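# Push the bottle into the gap in a row

## Task

Push the bottle, never grasping, raising or toppling it, into the empty slot in the row so that it ends up upright and freestanding. Every other item in the row must stay where it was, and no box or carton may be rotated beyond a slight amount. It only counts if it holds with the robot no longer touching anything.

## Robot and tools

Robot: one six-joint arm (waist, shoulder, elbow, forearm roll, wrist pitch, wrist roll) carrying a two-finger parallel gripper. Since there is a single arm, every command row describes just this one gripper. The fingers extend along the gripper's own +z axis and close along its own y axis. end_effector_position is the spot between the finger pads when shut, roughly 2 cm short of the fingertips; closing pushes the tips about 10 mm further along gripper +z.

Frame: all poses use the scene frame. Its origin lies on the tabletop right under the arm base, +z is up, and +y is to the left for someone facing along +x. The base may sit slightly tilted, and the reported hand position gets less accurate at long reach.

A row is 8 plain numbers: x, y, z (metres, absolute position in the scene frame), qw, qx, qy, qz (absolute orientation quaternion, w first), then opening. Opening runs from -1 (closed) to +1 (fully open, 0.084 m). A row is therefore an absolute target pose plus finger opening, never an offset. Repeat the desired quaternion in every row; copying the last reported one lets orientation creep.

execute_actions: argument actions, a list holding zero or one item, plus optional pictures (true/false). An empty list just reports the state, with camera images. An action item is {"rows": [...], "steps": n}: 1 to 15 rows, steps 1 to 15 (default 15, minimum 3), each step 1/30 s, one row per step, the final row reused if rows run out. A wait item is {"steps": n} with n up to 300, counted from the previous result, so your thinking time eats into it. A target lying more than 0.6 m from the last reported position along any gripper axis gets the whole call refused, and nothing moves. Each step the commanded pose is clipped to within 70 mm and 16 degrees of the measured pose; position wins over orientation when both cannot be met. After an action ends the arm only continues to the last clipped pose, so check the result and send the remainder. Three steps of each action are held back and run while you compose your next reply.

move: target is one 8-number row (absolute pose as above); speed in m/s, 0.002 to 0.5, default 0.25, with rotation capped at twice that value in rad/s. The gripper follows a straight path lasting 0.5 to 10 s (longer paths stop early). The opening is applied when the move starts. The path ignores obstacles and the real hand can lag, drift off or exceed the speed, mainly with the arm nearly straight. The result adds a move: line giving the ending (done, off_target, moving, held, fault), any limits triggered (paced = the pose was clipped; held = a clearance check blocked steps, after which motion may jump fast) and the distance from target.

wait: seconds, 0 to 10; the robot gets nothing new and just goes on toward its last clipped pose.

zoom_image: camera (cam_high, cam_low or cam_wrist) and region [x0, y0, x1, y1] in image pixels, top-left origin, at most 504 by 504. All three cameras give 504x504 images; calibration (intrinsics, distortion, world-to-camera transform) is supplied and may be a few millimetres and degrees off.

finished_scene: scene, the number of the scene you are in.

Result lines: the state line gives the gripper position and quaternion, linear and angular velocities, grip_measured (finger opening on the command scale), joint positions and joint torques (raw drive output, with offset and noise; nonzero even in free air). HELD marks steps where a clearance check changed or blocked your row; a "pose unreachable" line reports the same. A "Hand target" line shows where the controller is heading when nothing is held back. MOTOR HOT appears from 65 °C; at 80 °C the brakes lock until cooling (OVER-TEMPERATURE FAULT).

Torque fault: if contact loading reaches a joint's limit (waist 53.4, shoulder 53.4, elbow 44.5, forearm roll 24, wrist pitch 16.9, wrist roll 16.9 N m), the arm stops, backs that joint off a little, freezes for 10 s and drops the rest of the call. Joint ranges (rad): waist and forearm roll and wrist roll ±6.283, shoulder ±2.304, elbow -4.224 to 0.061, wrist pitch ±2.164.

Advice: push the bottle with the outside of the fingers or the gripper body, low on the bottle but above the table, never closing the fingers around it. Approach slowly: faster contact strikes harder, and aiming well beyond the contact point presses harder. Keep it upright and sliding, not tilting; avoid bumping the neighbouring boxes or cartons or rotating them. Nothing may leave the table. Loose objects can be nudged occasionally by outside disturbances, so recheck positions. When done, pull the gripper clear and confirm the bottle stays upright on its own before ending the scene. Smooth, efficient motion and avoiding stops are preferred.

Each tool is called after ">>>" by a JSON object that holds its "fn" and its "kwargs", one argument or row to a line.

## Session

>>> {"fn": "execute_actions", "kwargs": {
  "actions": []
}}

Scene clock: 0.00 s of 4500.00 s.
end_effector_position=(+0.3553, +0.4736, +0.3830) grip_measured=+1.00 end_effector_quat_wxyz=(-0.076, +0.319, +0.909, -0.257) end_effector_velocity=(-0.000, -0.000, -0.001) end_effector_angular_velocity=(-0.002, +0.001, -0.001)
Joint positions: [ 0.834 -0.708 -1.556 -0.058 -1.293 -1.428  0.084]
Joint velocities: [-0.    -0.001  0.001  0.    -0.     0.001 -0.   ]
Joint torques (N m, as the arm reports them, + toward a larger angle): no reading
Hand target: +0.355, +0.474, +0.383; -0.076, +0.319, +0.909, -0.257

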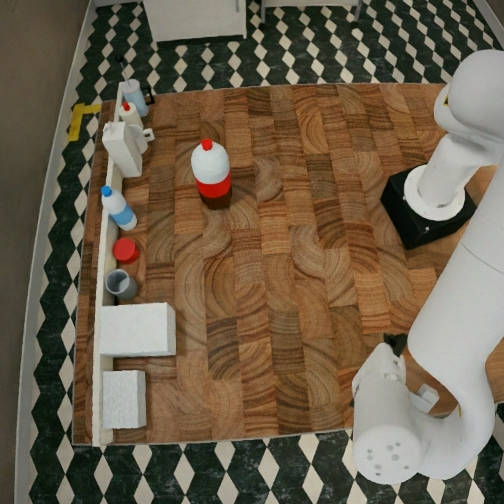

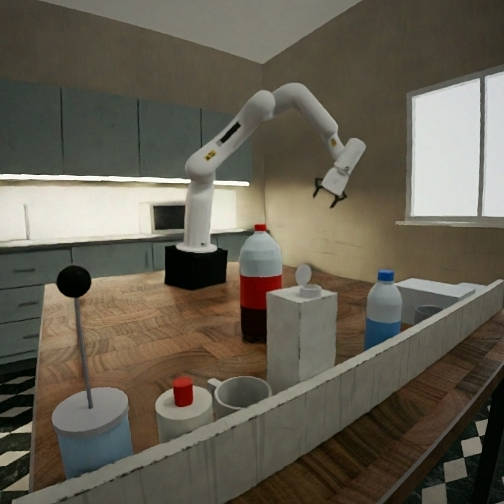

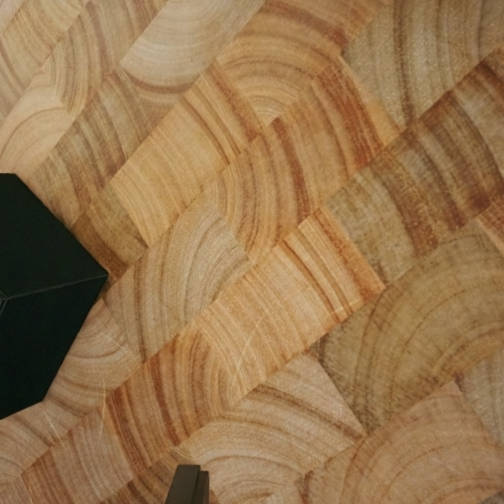

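>>> {"fn": "move", "kwargs": {
  "target": [0.5,-0.112,0.2,0.5,0,0.866,0,-0.2]
}}

>>> {"fn": "move", "kwargs": {
  "target": [0.56,-0.12,0.06,0.5,0,0.866,0,-0.2],
  "speed": 0.15
}}

>>> {"fn": "move", "kwargs": {
  "target": [0.72,-0.143,0.06,0.5,0,0.866,0,-0.2],
  "speed": 0.05
}}

Scene clock: 3.67 s of 4500.00 s.
end_effector_position=(+0.4973, -0.1119, +0.2002) grip_measured=-0.21 end_effector_quat_wxyz=(+0.498, -0.001, +0.867, -0.002) end_effector_velocity=(-0.000, -0.002, -0.001) end_effector_angular_velocity=(+0.001, -0.000, +0.002)
Joint positions: [-0.569 -0.805 -0.485 -3.538 -1.464 -0.101  0.035]
Joint velocities: [-0.006 -0.005 -0.004 -0.007 -0.001 -0.002 -0.   ]
Joint torques (N m, as the arm reports them, + toward a larger angle): [ 4.05 43.48  1.37  1.09 -1.06  0.67]
Hand target: +0.497, -0.112, +0.200; +0.498, -0.001, +0.867, -0.002
Off the commanded pose: 0.003 m, 0 deg.
Kept back: nothing.
move: done
camera_calibration (this result's frames):
cam_wrist: T_world_to_cam=[[0.0178854, 0.999681, -0.0178322, 0.145428], [0.499875, 0.00650561, 0.866073, -0.356375], [0.865913, -0.024404, -0.499599, -0.205234], [0, 0, 0, 1]] pos_world=[0.353257, -0.148072, 0.208706]

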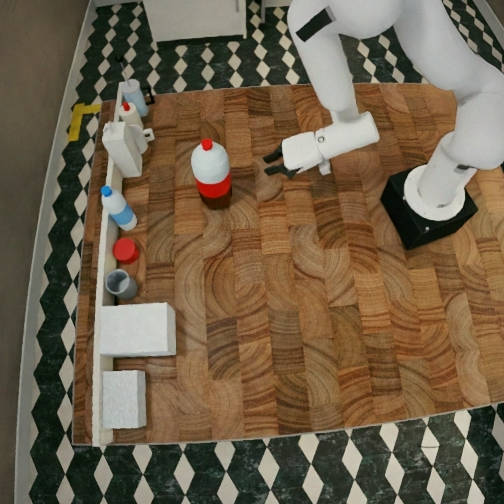

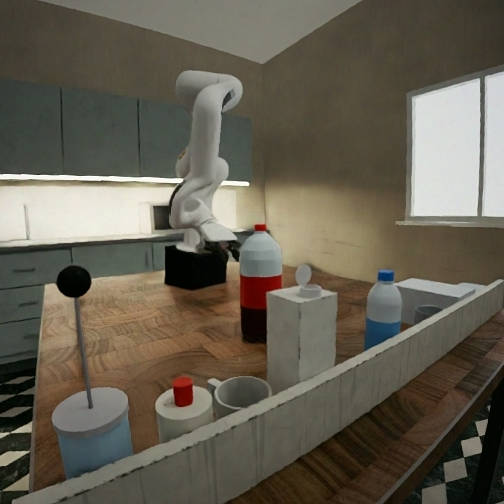

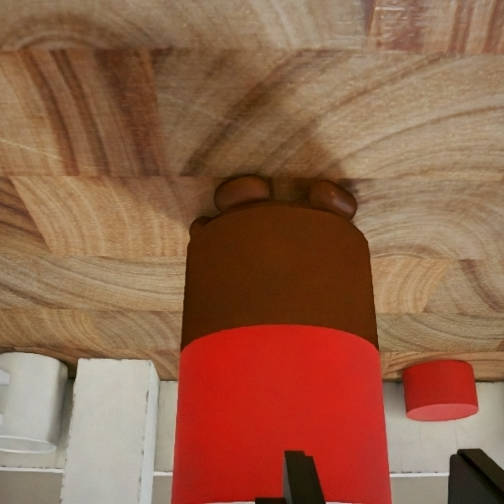

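Scene clock: 5.10 s of 4500.00 s.
end_effector_position=(+0.5605, -0.1205, +0.0605) grip_measured=-0.21 end_effector_quat_wxyz=(+0.500, +0.000, +0.866, -0.000) end_effector_velocity=(-0.000, +0.001, -0.002) end_effector_angular_velocity=(+0.000, +0.001, +0.002)
Joint positions: [-0.491 -1.207 -0.871 -3.469 -1.492 -0.078  0.035]
Joint velocities: [ 0.001 -0.004 -0.003 -0.001  0.001 -0.001  0.   ]
Joint torques (N m, as the arm reports them, + toward a larger angle): [ 2.28 52.07  1.18  1.18 -1.15  0.63]
Hand target: +0.560, -0.120, +0.060; +0.500, +0.000, +0.866, +0.000
Off the commanded pose: 0.001 m, 0 deg.
Kept back: nothing.
move: done
camera_calibration (this result's frames):
cam_wrist: T_world_to_cam=[[0.0182629, 0.999755, -0.0124758, 0.149828], [0.496338, 0.00176645, 0.868128, -0.265618], [0.867937, -0.0220467, -0.496184, -0.330946], [0, 0, 0, 1]] pos_world=[0.416341, -0.156618, 0.0682493]

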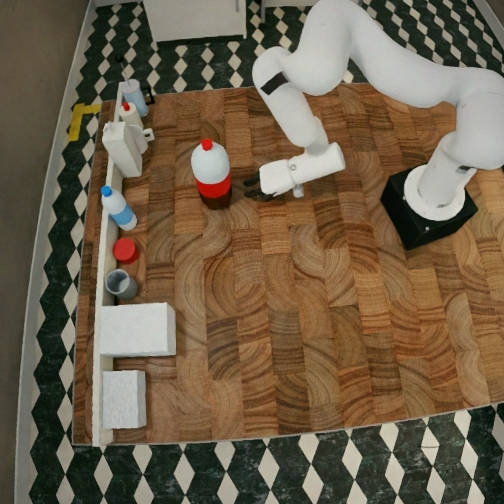

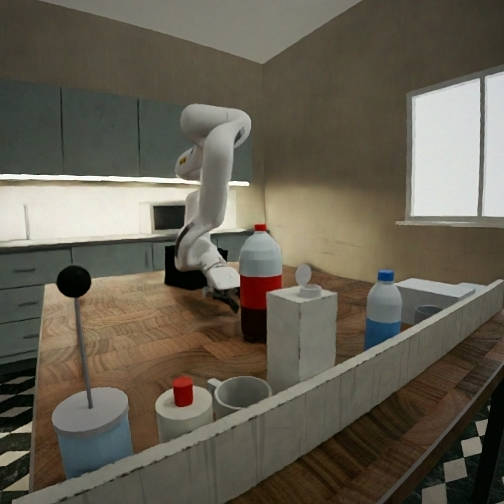

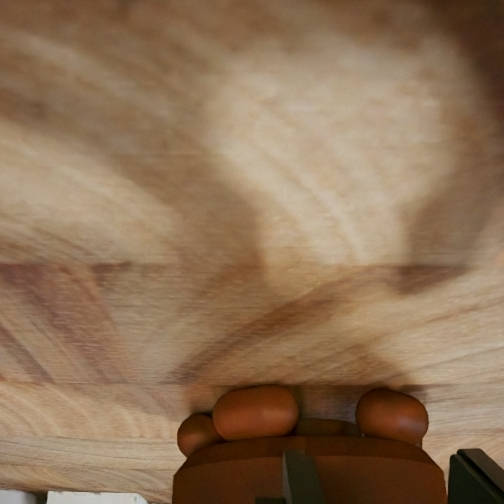

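Scene clock: 8.63 s of 4500.00 s.
end_effector_position=(+0.7198, -0.1436, +0.0601) grip_measured=-0.21 end_effector_quat_wxyz=(+0.500, +0.000, +0.866, -0.000) end_effector_velocity=(+0.002, +0.000, +0.002) end_effector_angular_velocity=(-0.001, -0.003, +0.001)
Joint positions: [-0.433 -1.23  -1.244 -3.44  -1.162  0.041  0.035]
Joint velocities: [ 0.001  0.002 -0.002  0.001  0.001  0.     0.   ]
Joint torques (N m, as the arm reports them, + toward a larger angle): [ 2.61 63.77 -5.24  1.25 -1.15  0.63]
Hand target: +0.720, -0.144, +0.060; +0.500, +0.000, +0.866, -0.000
Off the commanded pose: 0.001 m, 0 deg.
Kept back: nothing.
move: done
camera_calibration (this result's frames):
cam_wrist: T_world_to_cam=[[0.0184466, 0.999749, -0.0126814, 0.169898], [0.496727, 0.00184377, 0.867905, -0.344595], [0.867711, -0.0223091, -0.496569, -0.469761], [0, 0, 0, 1]] pos_world=[0.575653, -0.1797, 0.067961]

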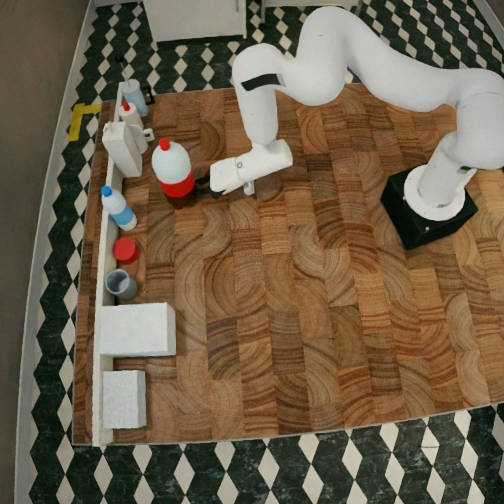

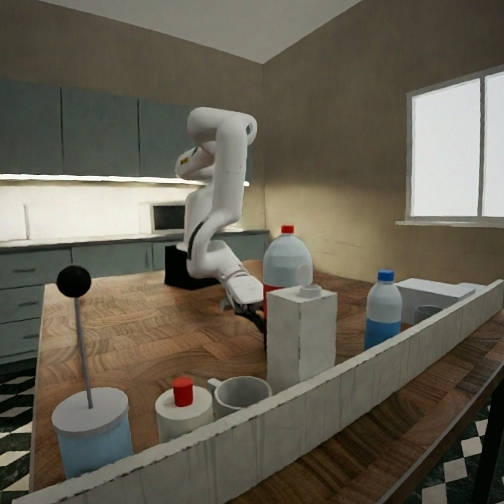

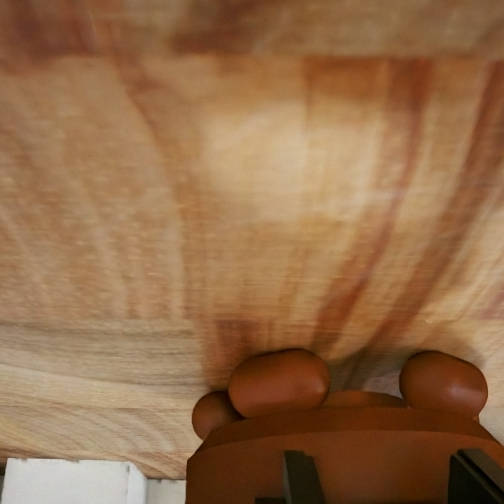

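>>> {"fn": "move", "kwargs": {
  "target": [0.80,-0.153,0.06,0.5,0,0.866,0,-0.2],
  "speed": 0.05
}}

>>> {"fn": "zoom_image", "kwargs": {
  "camera": "cam_high",
  "region": [70,110,230,270]
}}

Scene clock: 10.80 s of 4500.00 s.
end_effector_position=(+0.7999, -0.1533, +0.0600) grip_measured=-0.21 end_effector_quat_wxyz=(+0.500, +0.000, +0.866, -0.000) end_effector_velocity=(-0.000, +0.001, -0.001) end_effector_angular_velocity=(+0.002, +0.002, +0.000)
Joint positions: [-0.412 -1.295 -1.484 -3.446 -0.994  0.098  0.035]
Joint velocities: [ 0.001 -0.001 -0.001 -0.     0.002  0.002  0.   ]
Joint torques (N m, as the arm reports them, + toward a larger angle): [ 3.13 70.   -7.91  1.36 -1.21  0.7 ]
Hand target: +0.800, -0.153, +0.060; +0.500, +0.000, +0.866, -0.000
Off the commanded pose: 0.000 m, 0 deg.
Kept back: nothing.
move: done
camera_calibration (this result's frames):
cam_wrist: T_world_to_cam=[[0.0183215, 0.999753, -0.0125752, 0.17822], [0.496727, 0.00181378, 0.867905, -0.384269], [0.867714, -0.0221478, -0.496571, -0.539501], [0, 0, 0, 1]] pos_world=[0.655744, -0.189428, 0.0678496]

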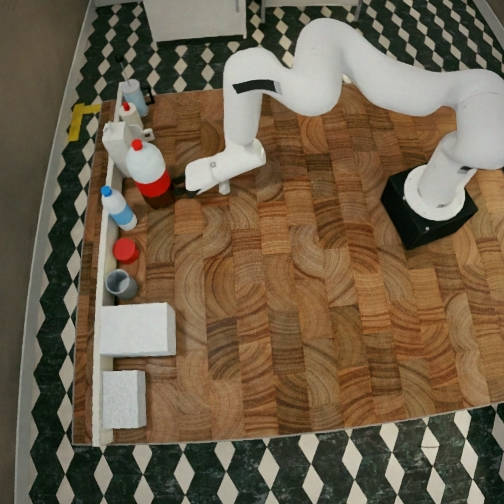

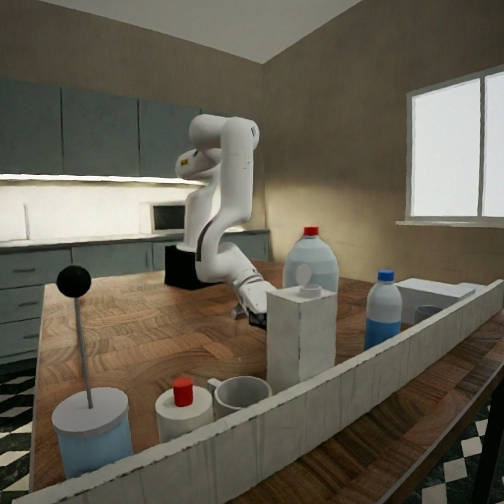

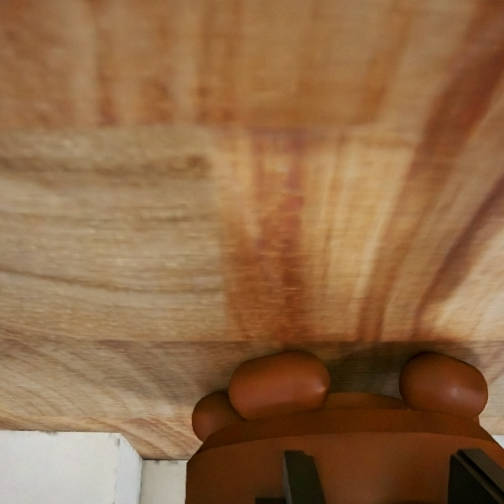

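Region (70, 110, 230, 270) of cam_high's 504x504 image, scaled by 3.150, with more detail than that image has.

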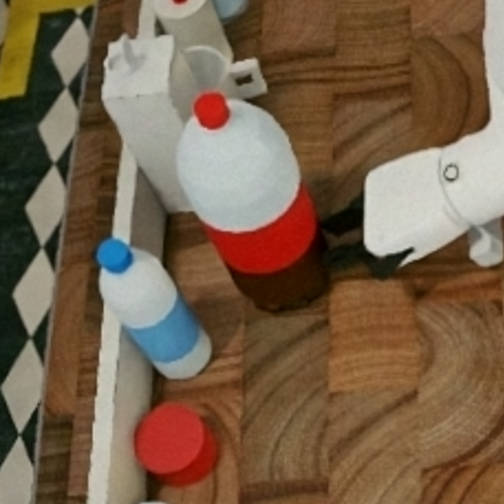

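>>> {"fn": "move", "kwargs": {
  "target": [0.865,-0.163,0.06,0.5,0,0.866,0,-0.2],
  "speed": 0.04
}}

>>> {"fn": "move", "kwargs": {
  "target": [0.80,-0.155,0.08,0.5,0,0.866,0,-0.2],
  "speed": 0.1
}}

>>> {"fn": "zoom_image", "kwargs": {
  "camera": "cam_high",
  "region": [70,110,230,270]
}}

Scene clock: 12.97 s of 4500.00 s.
end_effector_position=(+0.8649, -0.1633, +0.0600) grip_measured=-0.21 end_effector_quat_wxyz=(+0.500, +0.000, +0.866, -0.000) end_effector_velocity=(+0.001, -0.001, +0.001) end_effector_angular_velocity=(-0.002, -0.001, -0.000)
Joint positions: [-0.402 -1.379 -1.722 -3.471 -0.846  0.155  0.035]
Joint velocities: [-0.    -0.    -0.003  0.     0.002 -0.002 -0.   ]
Joint torques (N m, as the arm reports them, + toward a larger angle): [  3.    72.94 -10.07   1.25  -1.14   0.68]
Hand target: +0.865, -0.163, +0.060; +0.500, +0.000, +0.866, -0.000
Off the commanded pose: 0.000 m, 0 deg.
Kept back: nothing.
move: done
camera_calibration (this result's frames):
cam_wrist: T_world_to_cam=[[0.0183265, 0.999753, -0.0125927, 0.186981], [0.496635, 0.00182885, 0.867958, -0.416511], [0.867766, -0.0221606, -0.496478, -0.596228], [0, 0, 0, 1]] pos_world=[0.720814, -0.199386, 0.0678542]

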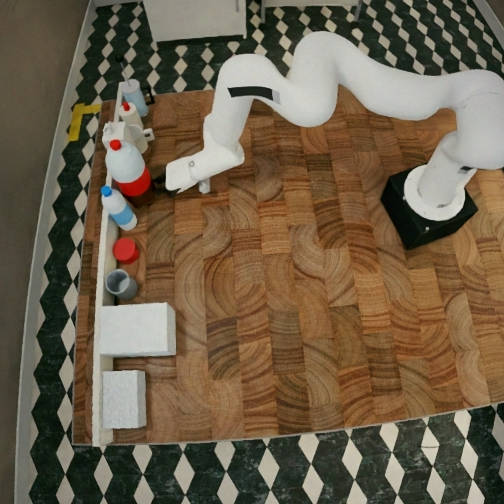

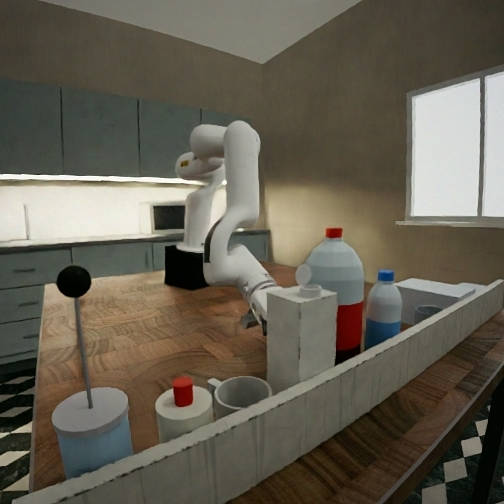

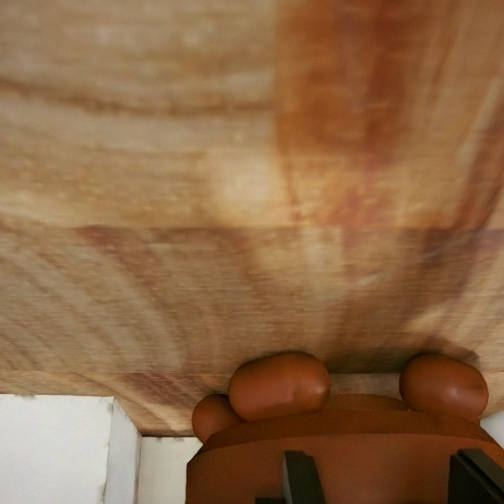

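Scene clock: 14.00 s of 4500.00 s.
end_effector_position=(+0.8000, -0.1547, +0.0799) grip_measured=-0.21 end_effector_quat_wxyz=(+0.500, -0.000, +0.866, +0.000) end_effector_velocity=(-0.001, -0.000, +0.001) end_effector_angular_velocity=(-0.002, -0.001, +0.000)
Joint positions: [-0.417 -1.248 -1.446 -3.454 -0.985  0.103  0.035]
Joint velocities: [-0.     0.002  0.004  0.001 -0.002 -0.002 -0.   ]
Joint torques (N m, as the arm reports them, + toward a larger angle): [ 3.86 67.79 -7.    1.09 -1.08  0.73]
Hand target: +0.800, -0.155, +0.080; +0.500, -0.000, +0.866, +0.000
Off the commanded pose: 0.000 m, 0 deg.
Kept back: nothing.
move: done
camera_calibration (this result's frames):
cam_wrist: T_world_to_cam=[[0.0179292, 0.999763, -0.0123702, 0.180136], [0.496431, 0.00183805, 0.868074, -0.401358], [0.867891, -0.0217049, -0.49628, -0.529932], [0, 0, 0, 1]] pos_world=[0.65594, -0.190858, 0.0876424]

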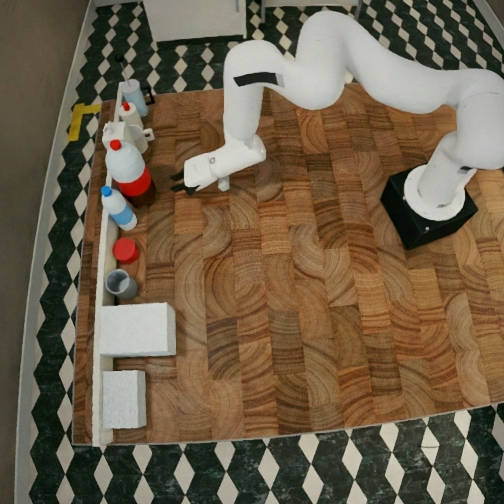

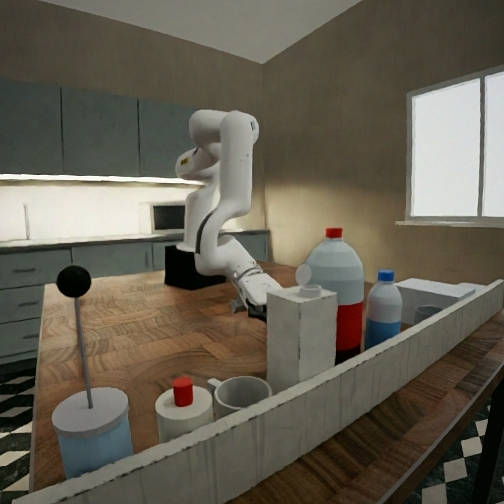

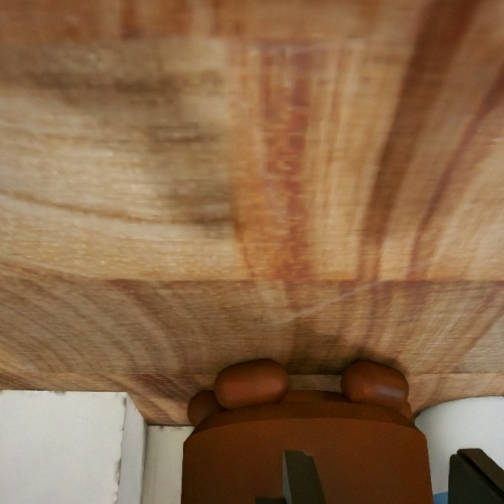

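Region (70, 110, 230, 270) of cam_high's 504x504 image, scaled by 3.150, with more detail than that image has.

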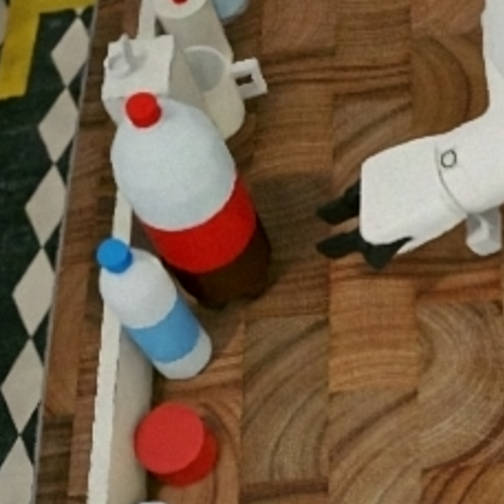

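A little further, biased toward the carton.

>>> {"fn": "move", "kwargs": {
  "target": [0.86,-0.16,0.06,0.5,0,0.866,0,-0.2],
  "speed": 0.08
}}

>>> {"fn": "move", "kwargs": {
  "target": [0.877,-0.172,0.06,0.5,0,0.866,0,-0.2],
  "speed": 0.03
}}

>>> {"fn": "move", "kwargs": {
  "target": [0.82,-0.165,0.08,0.5,0,0.866,0,-0.2],
  "speed": 0.1
}}

>>> {"fn": "finished_scene", "kwargs": {
  "scene": 1
}}

Scene clock: 15.37 s of 4500.00 s.
end_effector_position=(+0.8600, -0.1603, +0.0601) grip_measured=-0.21 end_effector_quat_wxyz=(+0.500, +0.000, +0.866, -0.000) end_effector_velocity=(+0.000, -0.001, -0.000) end_effector_angular_velocity=(+0.000, +0.001, -0.001)
Joint positions: [-0.399 -1.37  -1.7   -3.464 -0.858  0.149  0.035]
Joint velocities: [-0.001 -0.001 -0.002 -0.001  0.002  0.001 -0.   ]
Joint torques (N m, as the arm reports them, + toward a larger angle): [ 2.48 72.44 -9.21  0.71 -1.16  0.64]
Hand target: +0.860, -0.160, +0.060; +0.500, +0.000, +0.866, -0.000
Off the commanded pose: 0.000 m, 0 deg.
Kept back: nothing.
move: done
camera_calibration (this result's frames):
cam_wrist: T_world_to_cam=[[0.0183485, 0.999753, -0.0125768, 0.184089], [0.496581, 0.0018054, 0.867988, -0.414115], [0.867796, -0.0221717, -0.496425, -0.591871], [0, 0, 0, 1]] pos_world=[0.715888, -0.196418, 0.0679422]

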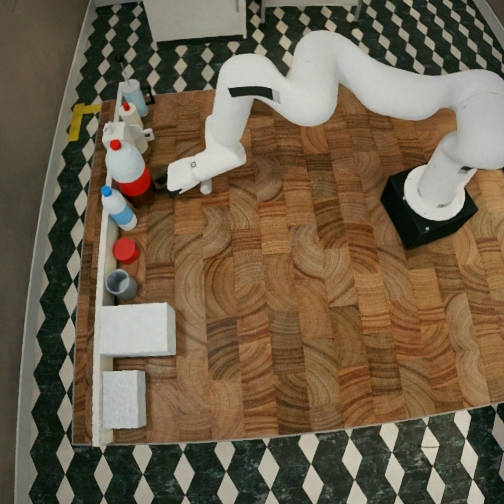

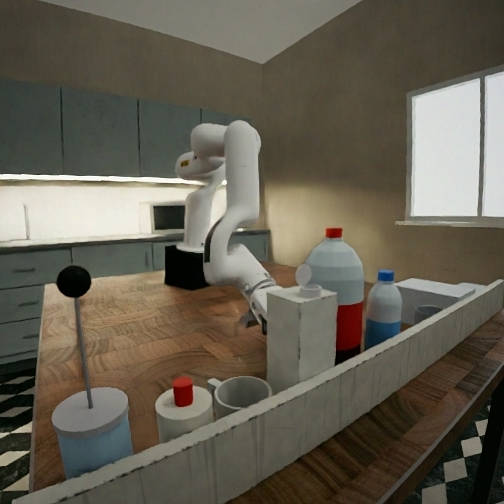

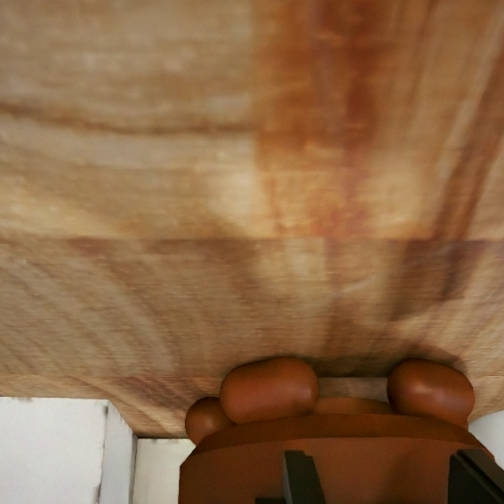

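Scene clock: 16.30 s of 4500.00 s.
end_effector_position=(+0.8769, -0.1721, +0.0600) grip_measured=-0.21 end_effector_quat_wxyz=(+0.500, +0.000, +0.866, -0.000) end_effector_velocity=(+0.002, +0.002, +0.001) end_effector_angular_velocity=(-0.001, -0.002, +0.005)
Joint positions: [-0.41  -1.402 -1.781 -3.492 -0.814  0.175  0.035]
Joint velocities: [ 0.002  0.    -0.003 -0.003  0.001  0.    -0.   ]
Joint torques (N m, as the arm reports them, + toward a larger angle): [  3.21  74.2  -10.08   1.46  -1.2    0.66]
Hand target: +0.877, -0.172, +0.060; +0.500, +0.000, +0.866, -0.000
Off the commanded pose: 0.000 m, 0 deg.
Kept back: nothing.
move: done
camera_calibration (this result's frames):
cam_wrist: T_world_to_cam=[[0.0182442, 0.999755, -0.0125312, 0.195607], [0.49655, 0.00181843, 0.868006, -0.422364], [0.867816, -0.0220585, -0.496395, -0.606869], [0, 0, 0, 1]] pos_world=[0.732807, -0.208178, 0.0678186]

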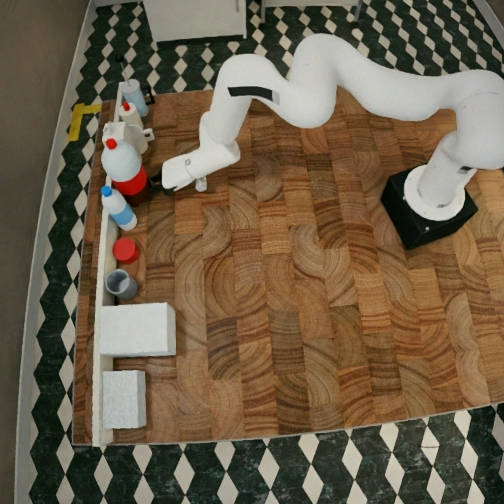

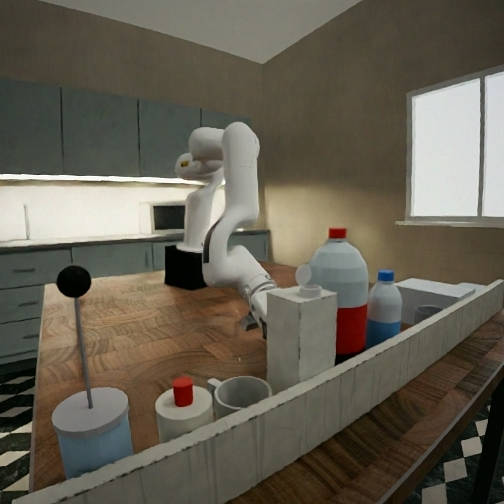

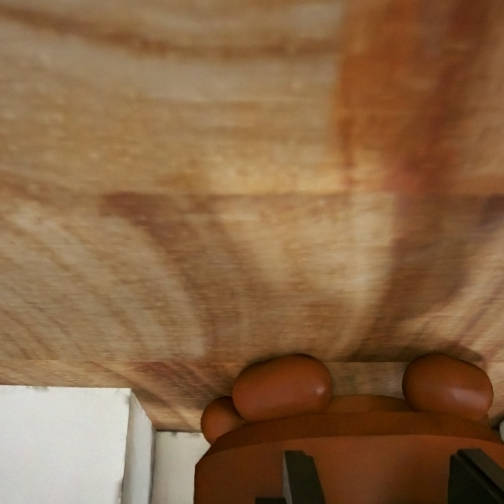

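Scene clock: 17.27 s of 4500.00 s.
end_effector_position=(+0.8200, -0.1647, +0.0799) grip_measured=-0.21 end_effector_quat_wxyz=(+0.500, -0.000, +0.866, +0.000) end_effector_velocity=(-0.001, +0.001, -0.000) end_effector_angular_velocity=(-0.000, +0.001, +0.003)
Joint positions: [-0.424 -1.274 -1.521 -3.473 -0.939  0.123  0.035]
Joint velocities: [ 0.     0.002  0.005 -0.002 -0.002 -0.001  0.   ]
Joint torques (N m, as the arm reports them, + toward a larger angle): [ 3.62 69.32 -8.45  1.16 -0.98  0.63]
Hand target: +0.820, -0.165, +0.080; +0.500, -0.000, +0.866, +0.000
Off the commanded pose: 0.000 m, 0 deg.
Kept back: nothing.
move: done
camera_calibration (this result's frames):
cam_wrist: T_world_to_cam=[[0.0179285, 0.999763, -0.0123652, 0.189795], [0.496484, 0.00183278, 0.868044, -0.411277], [0.867861, -0.0217019, -0.496333, -0.547462], [0, 0, 0, 1]] pos_world=[0.67591, -0.200877, 0.0876295]

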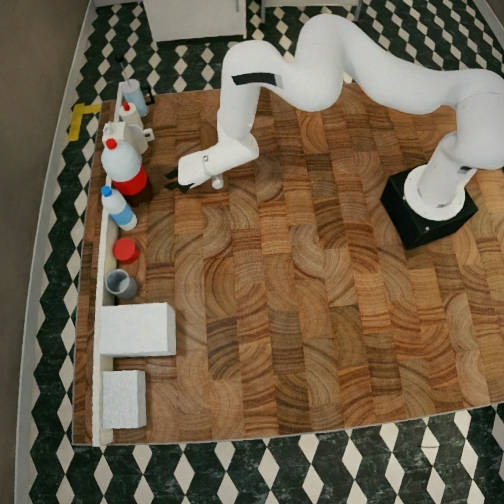

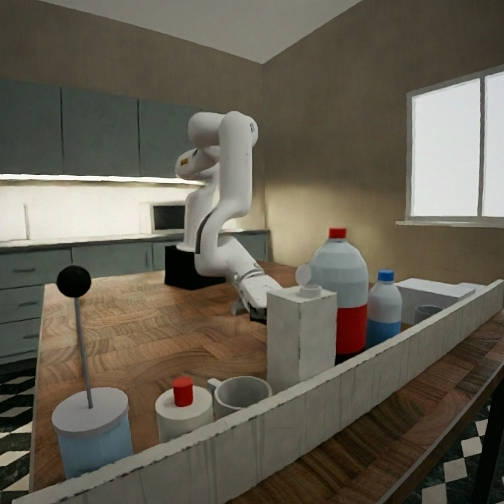

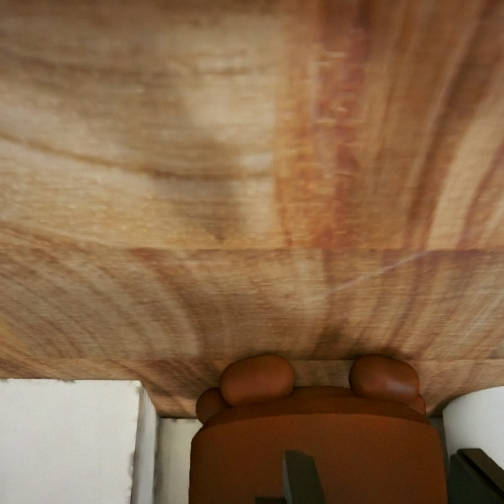

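The scene is finished: the task was done.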